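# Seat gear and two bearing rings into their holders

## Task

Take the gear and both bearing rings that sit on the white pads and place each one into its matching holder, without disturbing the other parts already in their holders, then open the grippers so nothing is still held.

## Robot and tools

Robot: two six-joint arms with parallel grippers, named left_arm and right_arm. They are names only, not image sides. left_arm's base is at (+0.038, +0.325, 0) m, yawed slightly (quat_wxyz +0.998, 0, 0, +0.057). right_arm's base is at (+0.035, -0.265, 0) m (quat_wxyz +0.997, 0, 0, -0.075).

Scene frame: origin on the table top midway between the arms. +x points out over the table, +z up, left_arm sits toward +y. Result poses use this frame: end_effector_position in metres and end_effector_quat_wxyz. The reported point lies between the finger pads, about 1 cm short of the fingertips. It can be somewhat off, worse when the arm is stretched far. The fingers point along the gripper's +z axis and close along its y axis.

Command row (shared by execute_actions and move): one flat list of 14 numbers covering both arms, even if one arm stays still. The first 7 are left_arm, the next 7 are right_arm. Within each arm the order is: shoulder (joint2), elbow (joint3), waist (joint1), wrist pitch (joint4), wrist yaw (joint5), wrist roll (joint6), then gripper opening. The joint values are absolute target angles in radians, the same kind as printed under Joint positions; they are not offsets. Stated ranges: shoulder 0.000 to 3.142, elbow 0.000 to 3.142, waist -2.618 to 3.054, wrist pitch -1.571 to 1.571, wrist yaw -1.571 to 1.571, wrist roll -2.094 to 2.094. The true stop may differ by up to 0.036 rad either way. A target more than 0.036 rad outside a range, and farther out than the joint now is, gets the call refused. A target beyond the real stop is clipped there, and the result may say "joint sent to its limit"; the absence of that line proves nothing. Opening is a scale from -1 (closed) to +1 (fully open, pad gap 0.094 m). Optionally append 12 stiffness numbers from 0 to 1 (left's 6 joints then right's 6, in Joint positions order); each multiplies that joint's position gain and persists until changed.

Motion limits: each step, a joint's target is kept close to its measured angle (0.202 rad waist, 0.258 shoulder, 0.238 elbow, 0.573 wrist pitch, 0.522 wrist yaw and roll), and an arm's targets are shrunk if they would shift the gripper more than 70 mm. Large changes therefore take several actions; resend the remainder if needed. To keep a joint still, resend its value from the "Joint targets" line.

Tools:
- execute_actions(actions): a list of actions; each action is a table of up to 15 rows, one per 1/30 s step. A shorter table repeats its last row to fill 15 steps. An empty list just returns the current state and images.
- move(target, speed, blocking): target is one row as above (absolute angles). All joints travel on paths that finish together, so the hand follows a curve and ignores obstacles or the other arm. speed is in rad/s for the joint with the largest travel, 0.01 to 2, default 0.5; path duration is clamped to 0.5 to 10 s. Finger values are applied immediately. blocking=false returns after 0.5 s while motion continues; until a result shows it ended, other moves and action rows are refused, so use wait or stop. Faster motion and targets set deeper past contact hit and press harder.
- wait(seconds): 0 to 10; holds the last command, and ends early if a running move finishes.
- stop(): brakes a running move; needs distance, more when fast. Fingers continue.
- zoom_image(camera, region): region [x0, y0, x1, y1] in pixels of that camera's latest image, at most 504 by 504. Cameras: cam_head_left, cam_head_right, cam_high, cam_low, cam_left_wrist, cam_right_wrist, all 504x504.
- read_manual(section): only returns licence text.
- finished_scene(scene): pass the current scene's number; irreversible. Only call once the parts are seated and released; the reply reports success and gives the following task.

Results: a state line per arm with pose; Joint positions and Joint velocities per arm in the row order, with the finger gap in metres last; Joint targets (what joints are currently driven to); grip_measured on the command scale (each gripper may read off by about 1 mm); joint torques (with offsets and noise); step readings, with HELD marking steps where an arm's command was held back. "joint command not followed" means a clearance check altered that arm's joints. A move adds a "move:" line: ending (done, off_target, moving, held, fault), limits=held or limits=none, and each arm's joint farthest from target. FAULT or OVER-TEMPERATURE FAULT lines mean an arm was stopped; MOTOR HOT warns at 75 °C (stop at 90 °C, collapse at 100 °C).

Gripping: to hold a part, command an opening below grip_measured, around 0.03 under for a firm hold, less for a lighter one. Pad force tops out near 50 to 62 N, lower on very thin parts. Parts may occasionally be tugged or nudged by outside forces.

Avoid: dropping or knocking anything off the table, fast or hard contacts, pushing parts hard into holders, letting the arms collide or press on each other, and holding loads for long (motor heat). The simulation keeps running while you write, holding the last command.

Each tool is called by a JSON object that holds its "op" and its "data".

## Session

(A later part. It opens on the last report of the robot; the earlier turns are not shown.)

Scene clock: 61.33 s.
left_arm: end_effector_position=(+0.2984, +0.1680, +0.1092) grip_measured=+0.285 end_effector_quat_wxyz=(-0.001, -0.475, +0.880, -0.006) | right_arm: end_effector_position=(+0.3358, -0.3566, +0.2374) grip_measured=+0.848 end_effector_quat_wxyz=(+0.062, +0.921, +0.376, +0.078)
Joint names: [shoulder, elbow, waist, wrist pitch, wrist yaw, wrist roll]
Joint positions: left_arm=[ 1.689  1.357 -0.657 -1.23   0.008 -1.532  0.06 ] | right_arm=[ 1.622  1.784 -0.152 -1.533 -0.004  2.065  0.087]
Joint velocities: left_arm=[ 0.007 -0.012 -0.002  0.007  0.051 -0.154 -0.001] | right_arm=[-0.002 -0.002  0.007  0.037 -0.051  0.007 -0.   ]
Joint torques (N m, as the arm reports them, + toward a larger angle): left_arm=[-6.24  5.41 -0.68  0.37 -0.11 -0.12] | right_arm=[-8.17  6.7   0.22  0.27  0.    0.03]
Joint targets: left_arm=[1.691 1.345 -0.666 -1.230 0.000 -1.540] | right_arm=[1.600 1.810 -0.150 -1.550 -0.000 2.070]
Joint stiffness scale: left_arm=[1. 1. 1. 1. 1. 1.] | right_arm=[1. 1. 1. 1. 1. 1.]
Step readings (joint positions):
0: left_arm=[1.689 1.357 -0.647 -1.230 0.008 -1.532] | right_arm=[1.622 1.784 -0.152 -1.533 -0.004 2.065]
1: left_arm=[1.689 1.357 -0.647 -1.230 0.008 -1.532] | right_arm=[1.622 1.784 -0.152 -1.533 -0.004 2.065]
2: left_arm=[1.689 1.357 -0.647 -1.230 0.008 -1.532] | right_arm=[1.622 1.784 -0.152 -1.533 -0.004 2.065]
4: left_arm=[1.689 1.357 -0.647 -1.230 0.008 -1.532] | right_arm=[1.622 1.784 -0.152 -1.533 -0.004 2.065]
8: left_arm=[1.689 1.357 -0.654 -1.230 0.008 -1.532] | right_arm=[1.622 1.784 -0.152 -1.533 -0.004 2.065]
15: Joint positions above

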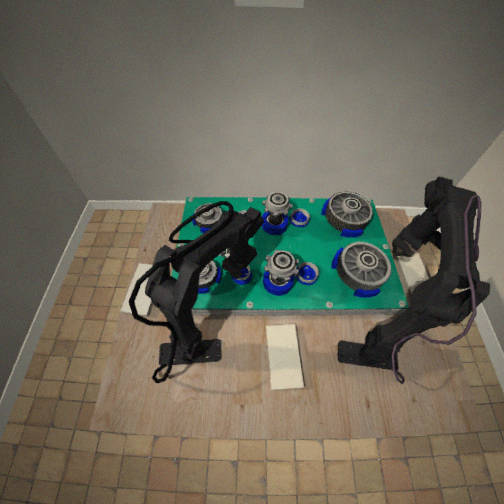

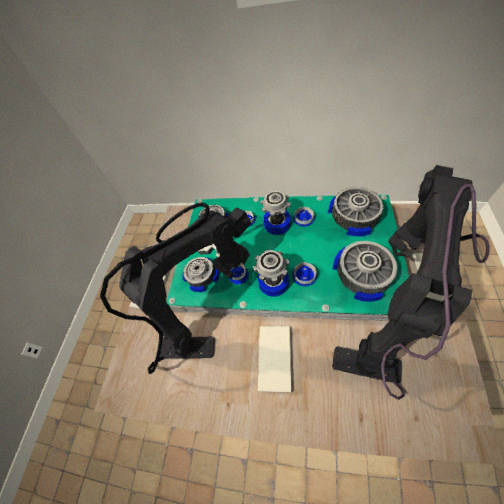

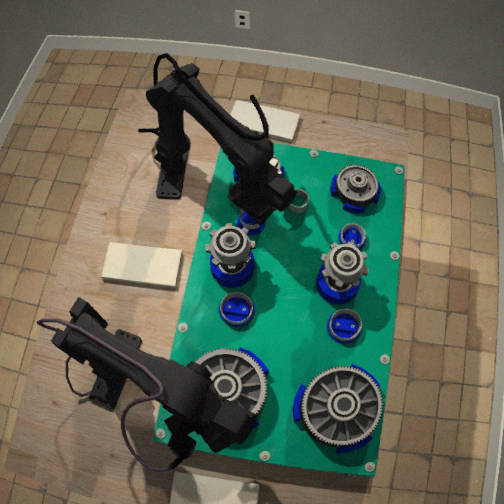

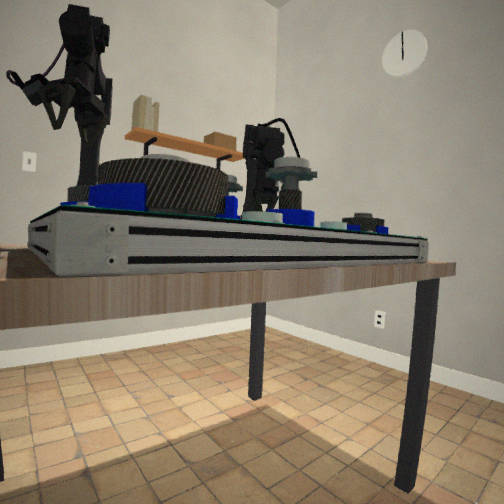

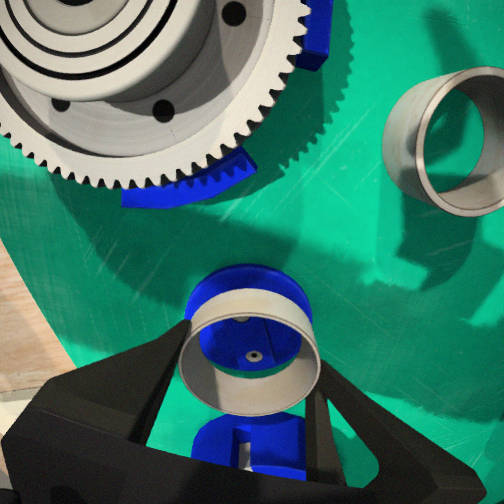

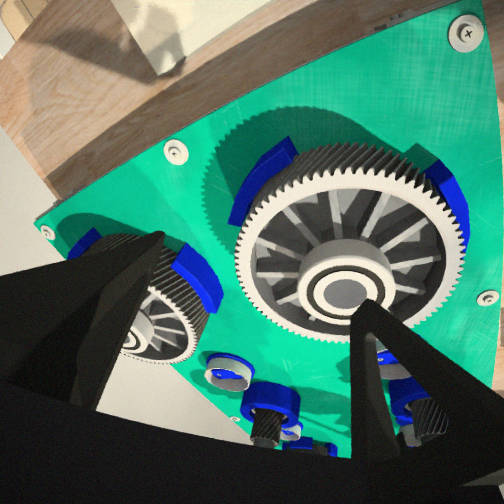

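{"op": "execute_actions", "data": {"actions": [[[1.691,1.343,-0.668,-1.224,0,-1.54,0.24,1.60,1.81,-0.15,-1.55,0,2.07,0.85],[1.691,1.341,-0.669,-1.22,0,-1.54,0.24,1.60,1.81,-0.15,-1.55,0,2.07,0.85],[1.691,1.339,-0.669,-1.217,0,-1.54,0.24,1.60,1.81,-0.15,-1.55,0,2.07,0.85],[1.691,1.337,-0.669,-1.215,0,-1.54,0.24,1.60,1.81,-0.15,-1.55,0,2.07,0.85],[1.691,1.335,-0.669,-1.213,0,-1.54,0.24,1.60,1.81,-0.15,-1.55,0,2.07,0.85],[1.691,1.333,-0.669,-1.211,0,-1.54,0.24,1.60,1.81,-0.15,-1.55,0,2.07,0.85],[1.691,1.331,-0.669,-1.209,0,-1.54,0.24,1.60,1.81,-0.15,-1.55,0,2.07,0.85],[1.691,1.329,-0.669,-1.207,0,-1.54,0.24,1.60,1.81,-0.15,-1.55,0,2.07,0.85],[1.691,1.327,-0.669,-1.205,0,-1.54,0.24,1.60,1.81,-0.15,-1.55,0,2.07,0.85],[1.691,1.325,-0.669,-1.203,0,-1.54,0.24,1.60,1.81,-0.15,-1.55,0,2.07,0.85],[1.691,1.323,-0.669,-1.201,0,-1.54,0.24,1.60,1.81,-0.15,-1.55,0,2.07,0.85],[1.691,1.321,-0.669,-1.199,0,-1.54,0.24,1.60,1.81,-0.15,-1.55,0,2.07,0.85],[1.691,1.319,-0.669,-1.197,0,-1.54,0.24,1.60,1.81,-0.15,-1.55,0,2.07,0.85],[1.691,1.317,-0.669,-1.195,0,-1.54,0.24,1.60,1.81,-0.15,-1.55,0,2.07,0.85],[1.691,1.315,-0.669,-1.193,0,-1.54,0.24,1.60,1.81,-0.15,-1.55,0,2.07,0.85]],[[1.691,1.313,-0.669,-1.191,0,-1.54,0.24,1.60,1.81,-0.15,-1.55,0,2.07,0.85],[1.691,1.311,-0.669,-1.189,0,-1.54,0.24,1.60,1.81,-0.15,-1.55,0,2.07,0.85],[1.691,1.309,-0.669,-1.187,0,-1.54,0.24,1.60,1.81,-0.15,-1.55,0,2.07,0.85],[1.691,1.307,-0.669,-1.185,0,-1.54,0.24,1.60,1.81,-0.15,-1.55,0,2.07,0.85],[1.691,1.305,-0.669,-1.183,0,-1.54,0.24,1.60,1.81,-0.15,-1.55,0,2.07,0.85],[1.691,1.303,-0.669,-1.181,0,-1.54,0.24,1.60,1.81,-0.15,-1.55,0,2.07,0.85],[1.691,1.301,-0.669,-1.179,0,-1.54,0.24,1.60,1.81,-0.15,-1.55,0,2.07,0.85],[1.691,1.299,-0.669,-1.177,0,-1.54,0.24,1.60,1.81,-0.15,-1.55,0,2.07,0.85],[1.691,1.297,-0.669,-1.175,0,-1.54,0.24,1.60,1.81,-0.15,-1.55,0,2.07,0.85],[1.691,1.295,-0.669,-1.173,0,-1.54,0.24,1.60,1.81,-0.15,-1.55,0,2.07,0.85]]]}}

{"op": "zoom_image", "data": {"camera": "cam_left_wrist", "region": [150,230,350,430]}}

Scene clock: 64.40 s.
left_arm: end_effector_position=(+0.2964, +0.1668, +0.0971) grip_measured=+0.285 end_effector_quat_wxyz=(-0.003, -0.473, +0.881, -0.007) | right_arm: end_effector_position=(+0.3358, -0.3566, +0.2374) grip_measured=+0.848 end_effector_quat_wxyz=(+0.062, +0.921, +0.376, +0.078)
Joint names: [shoulder, elbow, waist, wrist pitch, wrist yaw, wrist roll]
Joint positions: left_arm=[ 1.689  1.308 -0.662 -1.181  0.013 -1.532  0.06 ] | right_arm=[ 1.622  1.784 -0.152 -1.533 -0.004  2.065  0.087]
Joint velocities: left_arm=[ 0.017  0.007  0.017 -0.022 -0.066 -0.066 -0.001] | right_arm=[ 0.012 -0.007  0.007 -0.066  0.007 -0.037 -0.   ]
Joint torques (N m, as the arm reports them, + toward a larger angle): left_arm=[-6.17  5.26 -0.52  0.47 -0.13 -0.12] | right_arm=[-8.23  6.67  0.21  0.27  0.    0.04]
Joint targets: left_arm=[1.691 1.295 -0.669 -1.173 -0.000 -1.540] | right_arm=[1.600 1.810 -0.150 -1.550 0.000 2.070]
Joint stiffness scale: left_arm=[1. 1. 1. 1. 1. 1.] | right_arm=[1. 1. 1. 1. 1. 1.]
Step readings (joint positions; steps 1 to 15: 1st action; 16 to 30: 2nd action):
0: left_arm=[1.689 1.357 -0.657 -1.230 0.008 -1.532] | right_arm=[1.622 1.784 -0.152 -1.533 -0.004 2.065]
1: left_arm=[1.689 1.357 -0.657 -1.230 0.008 -1.532] | right_arm=[1.622 1.784 -0.152 -1.533 -0.004 2.065]
2: left_arm=[1.689 1.357 -0.657 -1.230 0.008 -1.532] | right_arm=[1.622 1.784 -0.152 -1.533 -0.004 2.065]
4: left_arm=[1.689 1.357 -0.657 -1.230 0.008 -1.532] | right_arm=[1.622 1.784 -0.152 -1.533 -0.004 2.065]
8: left_arm=[1.689 1.352 -0.657 -1.223 0.008 -1.532] | right_arm=[1.622 1.784 -0.152 -1.533 -0.004 2.065]
15: left_arm=[1.689 1.332 -0.657 -1.214 0.008 -1.532] | right_arm=[1.622 1.784 -0.152 -1.533 -0.004 2.065]
16: left_arm=[1.689 1.332 -0.657 -1.212 0.008 -1.532] | right_arm=[1.622 1.784 -0.152 -1.533 -0.004 2.065]
17: left_arm=[1.689 1.332 -0.657 -1.210 0.008 -1.532] | right_arm=[1.622 1.784 -0.152 -1.533 -0.004 2.065]
19: left_arm=[1.689 1.331 -0.657 -1.205 0.008 -1.532] | right_arm=[1.622 1.784 -0.152 -1.533 -0.004 2.065]
23: left_arm=[1.689 1.319 -0.661 -1.193 0.013 -1.532] | right_arm=[1.622 1.784 -0.152 -1.533 -0.004 2.065]
30: Joint positions above

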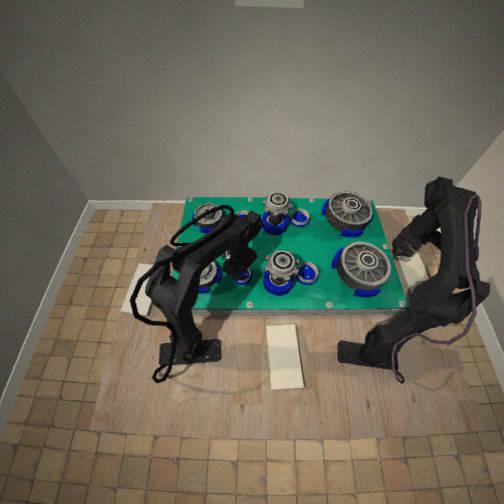

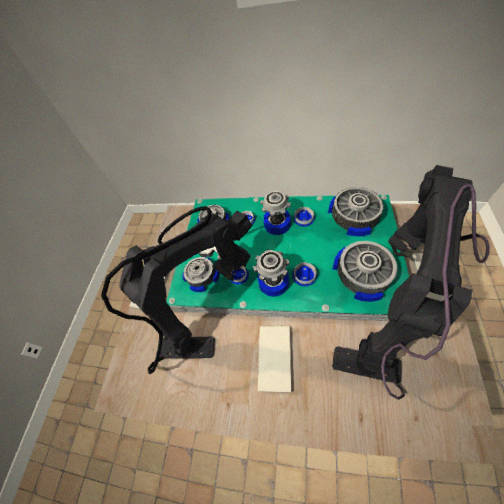

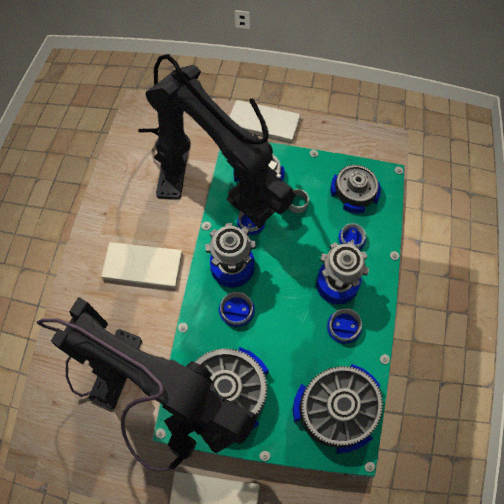

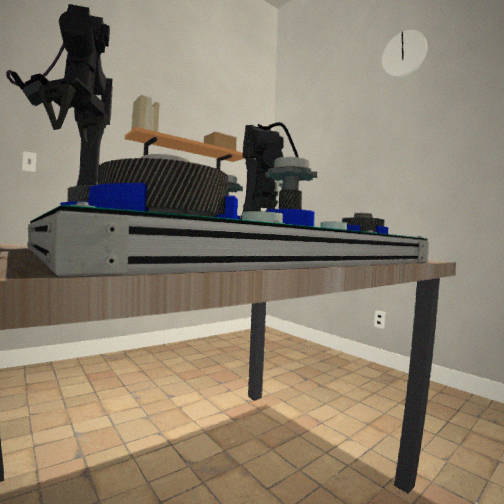

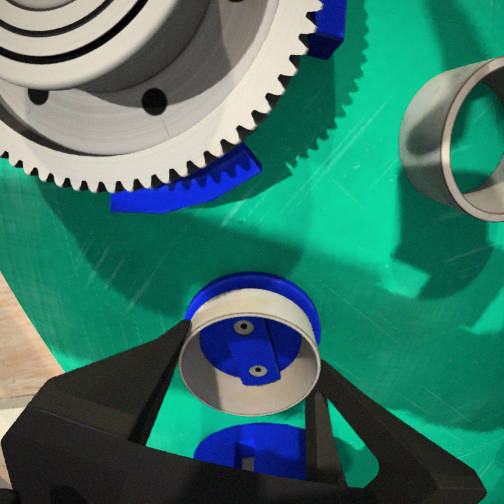

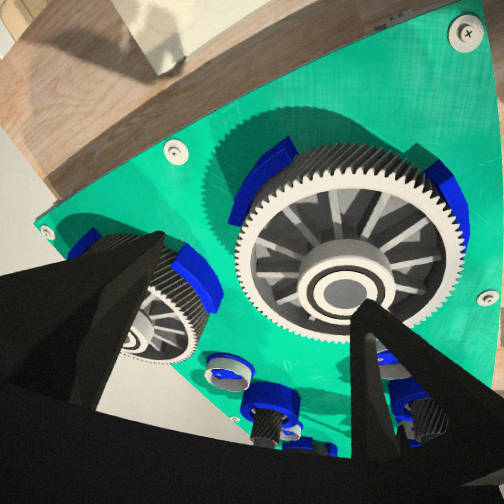

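Region (150, 230, 350, 430) of cam_left_wrist's 504x504 image, scaled by 2.520, with more detail than that image has.

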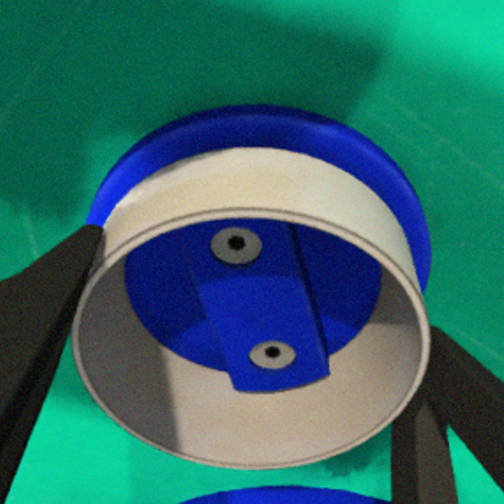

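In. Seat fully.

{"op": "execute_actions", "data": {"actions": [[[1.691,1.293,-0.667,-1.171,0,-1.54,0.24,1.60,1.81,-0.15,-1.55,0,2.07,0.85],[1.691,1.291,-0.667,-1.169,0,-1.54,0.24,1.60,1.81,-0.15,-1.55,0,2.07,0.85],[1.691,1.289,-0.667,-1.167,0,-1.54,0.24,1.60,1.81,-0.15,-1.55,0,2.07,0.85],[1.691,1.287,-0.667,-1.165,0,-1.54,0.24,1.60,1.81,-0.15,-1.55,0,2.07,0.85],[1.691,1.285,-0.667,-1.163,0,-1.54,0.24,1.60,1.81,-0.15,-1.55,0,2.07,0.85],[1.691,1.283,-0.667,-1.161,0,-1.54,0.24,1.60,1.81,-0.15,-1.55,0,2.07,0.85],[1.691,1.281,-0.667,-1.159,0,-1.54,0.24,1.60,1.81,-0.15,-1.55,0,2.07,0.85],[1.691,1.279,-0.667,-1.157,0,-1.54,0.24,1.60,1.81,-0.15,-1.55,0,2.07,0.85],[1.691,1.277,-0.667,-1.155,0,-1.54,0.24,1.60,1.81,-0.15,-1.55,0,2.07,0.85],[1.691,1.275,-0.667,-1.153,0,-1.54,0.24,1.60,1.81,-0.15,-1.55,0,2.07,0.85],[1.691,1.273,-0.667,-1.151,0,-1.54,0.24,1.60,1.81,-0.15,-1.55,0,2.07,0.85],[1.691,1.271,-0.667,-1.149,0,-1.54,0.24,1.60,1.81,-0.15,-1.55,0,2.07,0.85],[1.691,1.269,-0.667,-1.147,0,-1.54,0.24,1.60,1.81,-0.15,-1.55,0,2.07,0.85],[1.691,1.267,-0.667,-1.145,0,-1.54,0.24,1.60,1.81,-0.15,-1.55,0,2.07,0.85],[1.691,1.265,-0.667,-1.143,0,-1.54,0.24,1.60,1.81,-0.15,-1.55,0,2.07,0.85]],[[1.691,1.263,-0.667,-1.143,0,-1.54,0.24,1.60,1.81,-0.15,-1.55,0,2.07,0.85],[1.691,1.261,-0.667,-1.143,0,-1.54,0.24,1.60,1.81,-0.15,-1.55,0,2.07,0.85]]]}}

Scene clock: 66.43 s.
left_arm: end_effector_position=(+0.2961, +0.1669, +0.0926) grip_measured=+0.285 end_effector_quat_wxyz=(-0.003, -0.473, +0.881, -0.008) | right_arm: end_effector_position=(+0.3358, -0.3566, +0.2374) grip_measured=+0.848 end_effector_quat_wxyz=(+0.062, +0.921, +0.376, +0.078)
Joint names: [shoulder, elbow, waist, wrist pitch, wrist yaw, wrist roll]
Joint positions: left_arm=[ 1.689  1.29  -0.662 -1.161  0.013 -1.532  0.06 ] | right_arm=[ 1.622  1.784 -0.152 -1.533 -0.004  2.065  0.087]
Joint velocities: left_arm=[-0.002 -0.002  0.017 -0.037  0.037 -0.022 -0.001] | right_arm=[-0.012  0.002 -0.002 -0.022 -0.066 -0.022 -0.   ]
Joint torques (N m, as the arm reports them, + toward a larger angle): left_arm=[-6.11  3.84 -0.41  0.6  -0.14 -0.13] | right_arm=[-8.21  6.72  0.22  0.27  0.01  0.04]
Joint targets: left_arm=[1.691 1.261 -0.667 -1.143 -0.000 -1.540] | right_arm=[1.600 1.810 -0.150 -1.550 -0.000 2.070]
Joint stiffness scale: left_arm=[1. 1. 1. 1. 1. 1.] | right_arm=[1. 1. 1. 1. 1. 1.]
Step readings (joint positions; steps 1 to 15: 1st action; 16 to 30: 2nd action):
0: left_arm=[1.689 1.308 -0.662 -1.181 0.013 -1.532] | right_arm=[1.622 1.784 -0.152 -1.533 -0.004 2.065]
1: left_arm=[1.689 1.308 -0.662 -1.181 0.013 -1.532] | right_arm=[1.622 1.784 -0.152 -1.533 -0.004 2.065]
2: left_arm=[1.689 1.308 -0.662 -1.181 0.013 -1.532] | right_arm=[1.622 1.784 -0.152 -1.533 -0.004 2.065]
4: left_arm=[1.689 1.308 -0.662 -1.180 0.013 -1.532] | right_arm=[1.622 1.784 -0.152 -1.533 -0.004 2.065]
8: left_arm=[1.689 1.299 -0.662 -1.171 0.013 -1.532] | right_arm=[1.622 1.784 -0.152 -1.533 -0.004 2.065]
15: left_arm=[1.689 1.292 -0.662 -1.162 0.013 -1.532] | right_arm=[1.622 1.784 -0.152 -1.533 -0.004 2.065]
16: left_arm=[1.689 1.292 -0.662 -1.162 0.013 -1.532] | right_arm=[1.622 1.784 -0.152 -1.533 -0.004 2.065]
17: left_arm=[1.689 1.290 -0.662 -1.161 0.013 -1.532] | right_arm=[1.622 1.784 -0.152 -1.533 -0.004 2.065]
19: left_arm=[1.689 1.290 -0.662 -1.161 0.013 -1.532] | right_arm=[1.622 1.784 -0.152 -1.533 -0.004 2.065]
23: left_arm=[1.689 1.290 -0.662 -1.161 0.013 -1.532] | right_arm=[1.622 1.784 -0.152 -1.533 -0.004 2.065]
30: Joint positions above

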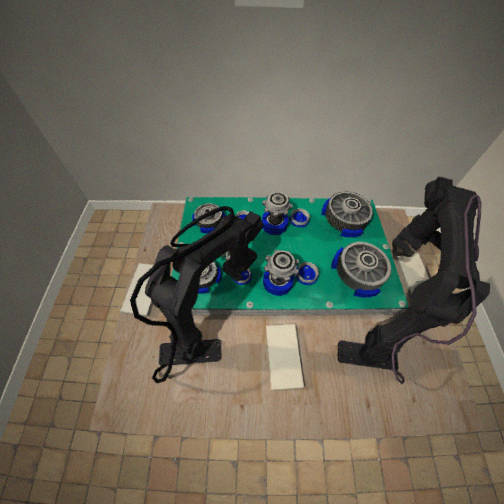

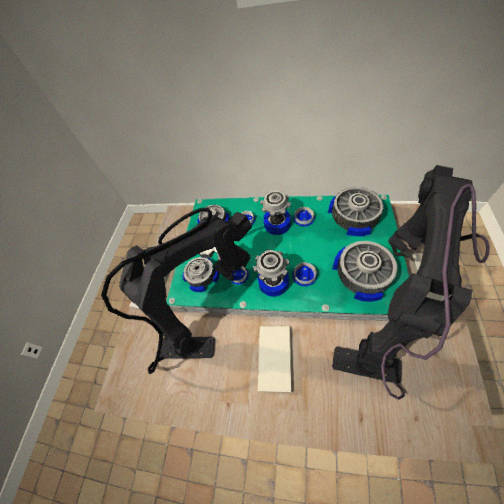

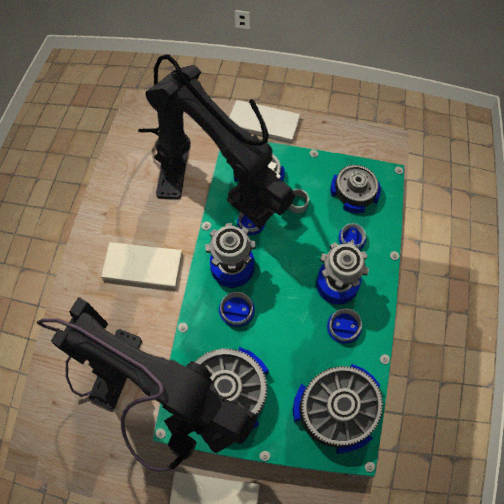

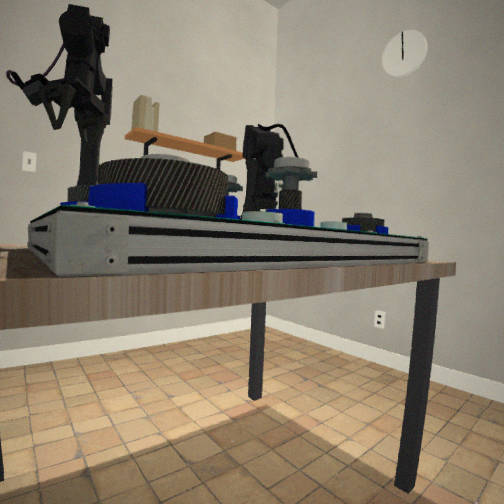

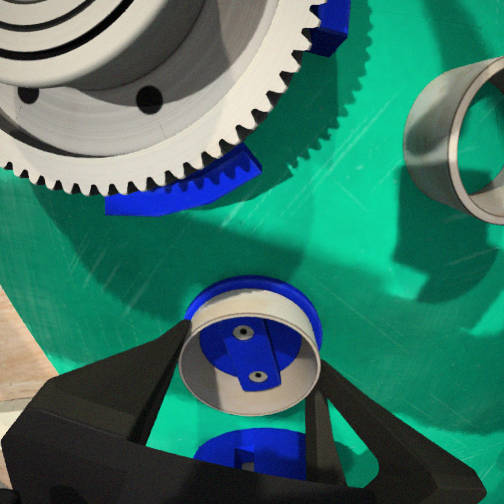

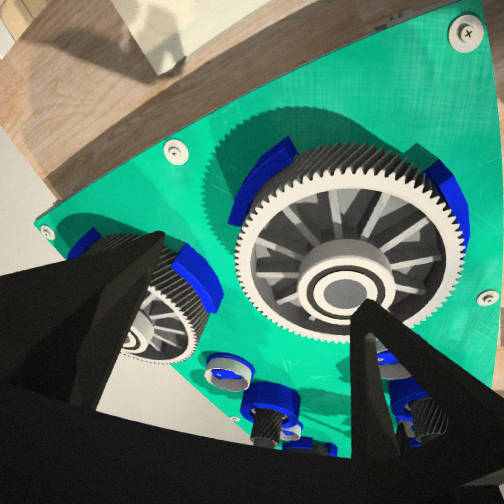

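Seated. Release and lift.

{"op": "execute_actions", "data": {"actions": [[[1.691,1.275,-0.662,-1.155,0,-1.54,0.24,1.60,1.81,-0.15,-1.55,0,2.07,0.85],[1.691,1.29,-0.662,-1.163,0,-1.54,0.24,1.60,1.81,-0.15,-1.55,0,2.07,0.85],[1.691,1.29,-0.662,-1.163,0,-1.54,0.35,1.60,1.81,-0.15,-1.55,0,2.07,0.85],[1.691,1.29,-0.662,-1.163,0,-1.54,0.45,1.60,1.81,-0.15,-1.55,0,2.07,0.85],[1.691,1.29,-0.662,-1.163,0,-1.54,0.6,1.60,1.81,-0.15,-1.55,0,2.07,0.85]]]}}

{"op": "move", "data": {"target": [1.67,1.47,-0.662,-1.33,0,-1.54,0.6,1.60,1.81,-0.15,-1.55,0,2.07,0.85], "speed": 0.3}}

Scene clock: 67.37 s.
left_arm: end_effector_position=(+0.2961, +0.1669, +0.0926) grip_measured=+0.599 end_effector_quat_wxyz=(-0.003, -0.473, +0.881, -0.008) | right_arm: end_effector_position=(+0.3358, -0.3566, +0.2374) grip_measured=+0.848 end_effector_quat_wxyz=(+0.062, +0.921, +0.376, +0.078)
Joint names: [shoulder, elbow, waist, wrist pitch, wrist yaw, wrist roll]
Joint positions: left_arm=[ 1.689  1.29  -0.662 -1.161  0.013 -1.532  0.075] | right_arm=[ 1.622  1.784 -0.152 -1.533 -0.004  2.065  0.087]
Joint velocities: left_arm=[-0.022  0.007  0.007 -0.037 -0.007 -0.007 -0.001] | right_arm=[ 0.002  0.002  0.007  0.037  0.022 -0.051 -0.   ]
Joint torques (N m, as the arm reports them, + toward a larger angle): left_arm=[-6.2   6.46 -0.02  0.34 -0.14 -0.11] | right_arm=[-8.22  6.71  0.24  0.27  0.    0.04]
Joint targets: left_arm=[1.691 1.290 -0.662 -1.163 0.000 -1.540] | right_arm=[1.600 1.810 -0.150 -1.550 -0.000 2.070]
Joint stiffness scale: left_arm=[1. 1. 1. 1. 1. 1.] | right_arm=[1. 1. 1. 1. 1. 1.]
Step readings (joint positions):
0: left_arm=[1.689 1.290 -0.662 -1.161 0.013 -1.532] | right_arm=[1.622 1.784 -0.152 -1.533 -0.004 2.065]
1: left_arm=[1.689 1.290 -0.662 -1.161 0.013 -1.532] | right_arm=[1.622 1.784 -0.152 -1.533 -0.004 2.065]
2: left_arm=[1.689 1.290 -0.662 -1.161 0.013 -1.532] | right_arm=[1.622 1.784 -0.152 -1.533 -0.004 2.065]
4: left_arm=[1.689 1.290 -0.662 -1.161 0.013 -1.532] | right_arm=[1.622 1.784 -0.152 -1.533 -0.004 2.065]
8: left_arm=[1.689 1.290 -0.662 -1.161 0.013 -1.532] | right_arm=[1.622 1.784 -0.152 -1.533 -0.004 2.065]
15: Joint positions above

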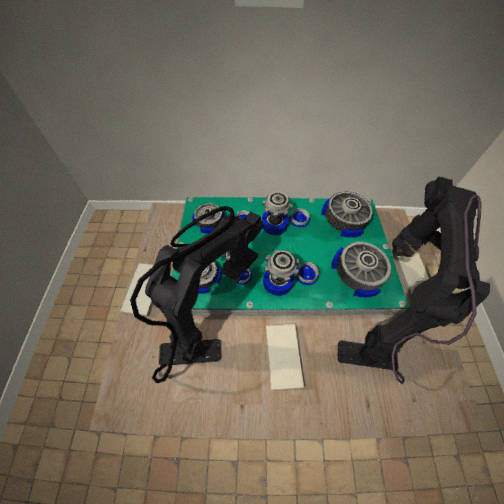

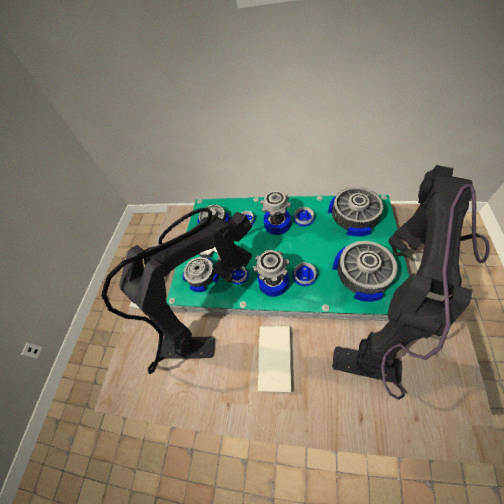

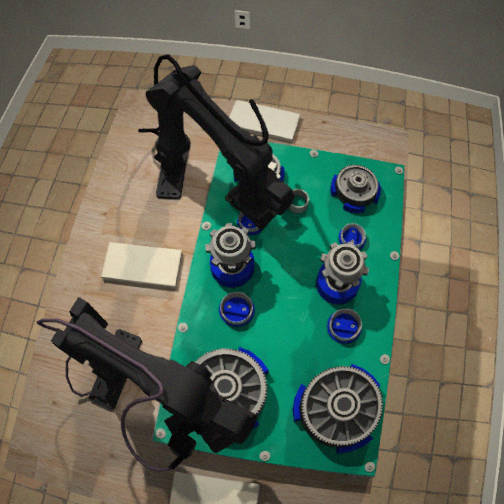

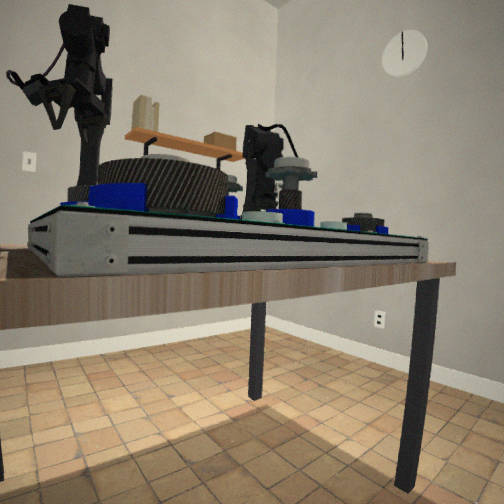

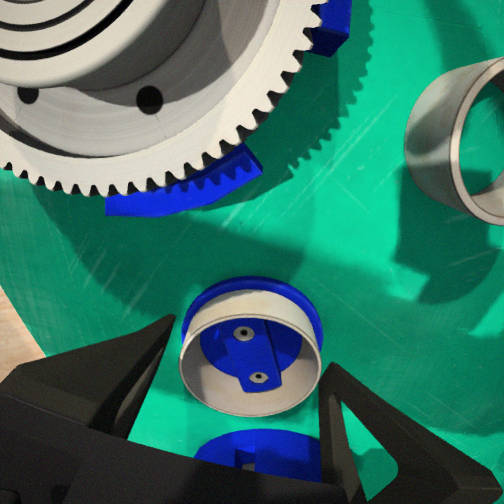

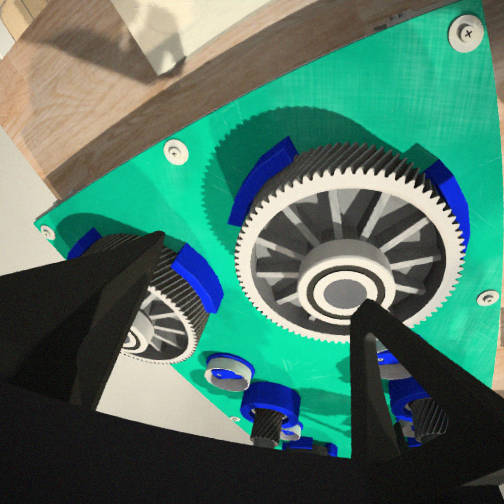

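Scene clock: 68.63 s.
left_arm: end_effector_position=(+0.2991, +0.1651, +0.1298) grip_measured=+0.599 end_effector_quat_wxyz=(-0.002, -0.473, +0.881, -0.009) | right_arm: end_effector_position=(+0.3358, -0.3566, +0.2374) grip_measured=+0.848 end_effector_quat_wxyz=(+0.062, +0.921, +0.376, +0.078)
Joint names: [shoulder, elbow, waist, wrist pitch, wrist yaw, wrist roll]
Joint positions: left_arm=[ 1.689  1.438 -0.662 -1.308  0.013 -1.532  0.075] | right_arm=[ 1.622  1.784 -0.152 -1.533 -0.004  2.065  0.087]
Joint velocities: left_arm=[ 0.007  0.017 -0.022 -0.037 -0.007 -0.007 -0.   ] | right_arm=[-0.007 -0.027 -0.002 -0.022  0.007  0.022  0.   ]
Joint torques (N m, as the arm reports them, + toward a larger angle): left_arm=[-7.78  9.37  0.01  0.11 -0.14 -0.13] | right_arm=[-8.24  6.71  0.22  0.3   0.    0.04]
Joint targets: left_arm=[1.670 1.470 -0.662 -1.330 0.000 -1.540] | right_arm=[1.600 1.810 -0.150 -1.550 -0.000 2.070]
Joint stiffness scale: left_arm=[1. 1. 1. 1. 1. 1.] | right_arm=[1. 1. 1. 1. 1. 1.]
move: off_target (left_arm, right_arm); limits=none; left_arm: farthest joint: the elbow, 0.032 radians from its target (0.180 radians at the start); right_arm: farthest joint: the elbow, 0.026 radians from its target (0.026 radians at the start)

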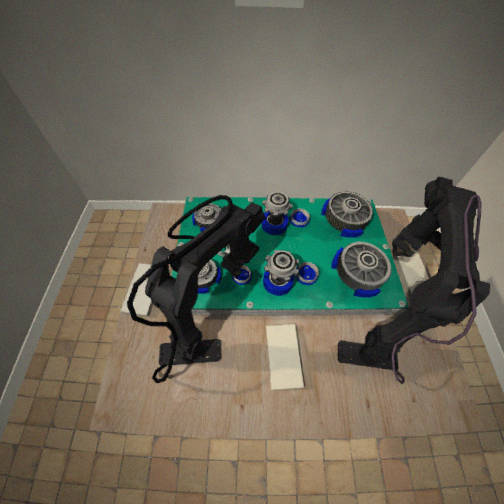

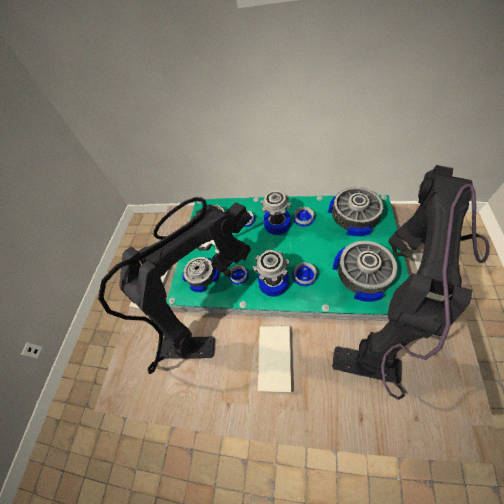

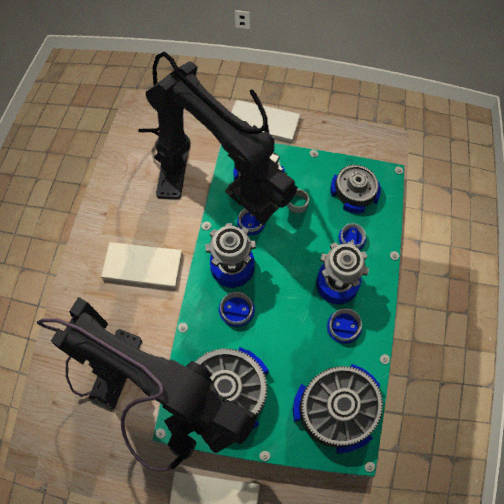

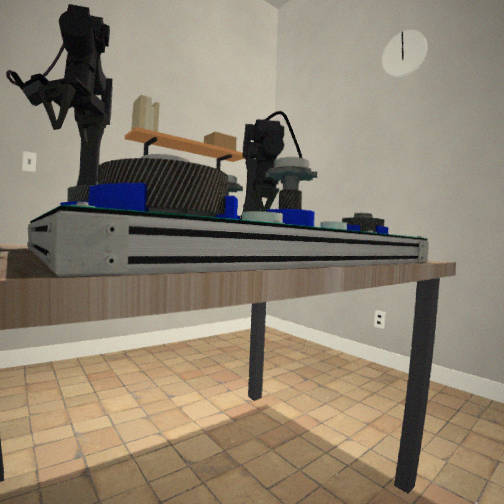

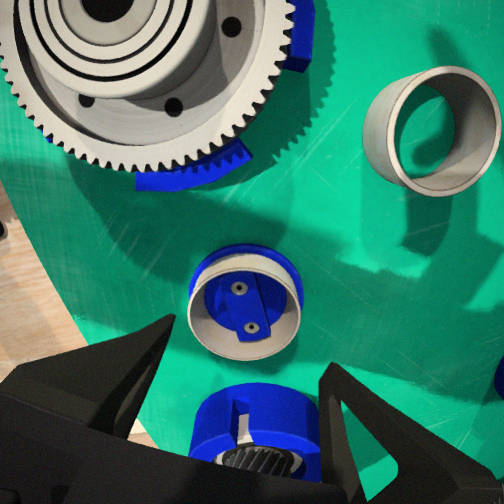

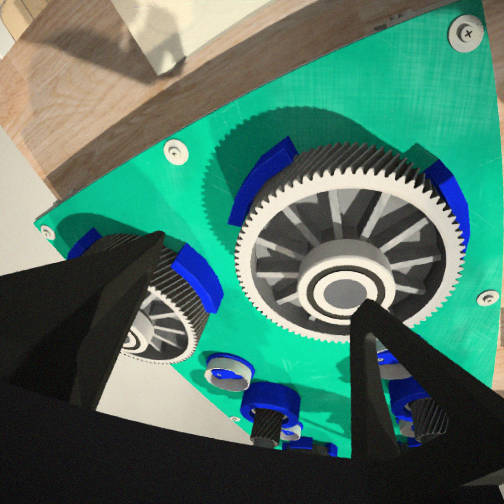

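{"op": "zoom_image", "data": {"camera": "cam_head_right", "region": [165,195,265,300]}}

{"op": "zoom_image", "data": {"camera": "cam_low", "region": [200,180,420,250]}}

Region (165, 195, 265, 300) of cam_head_right's 504x504 image, scaled by 4.800, with more detail than that image has; it fills the left 480 columns of this view, and the rest is white.

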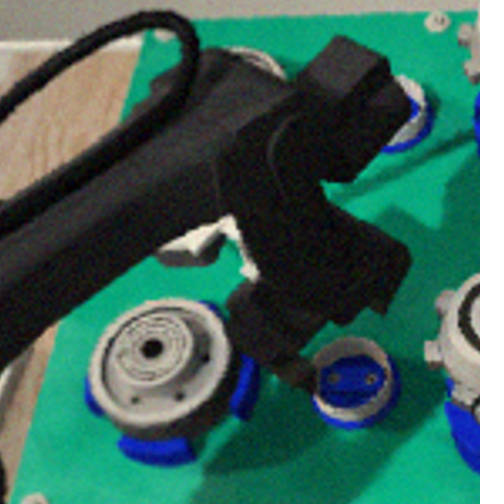

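Region (200, 180, 420, 250) of cam_low's 504x504 image, scaled by 2.291, with more detail than that image has; it fills the top 160 rows of this view, and the rest is white.

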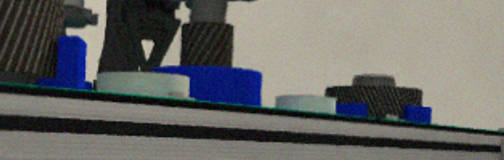

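{"op": "finished_scene", "data": {"scene": 2}}

The scene is finished: the task was done.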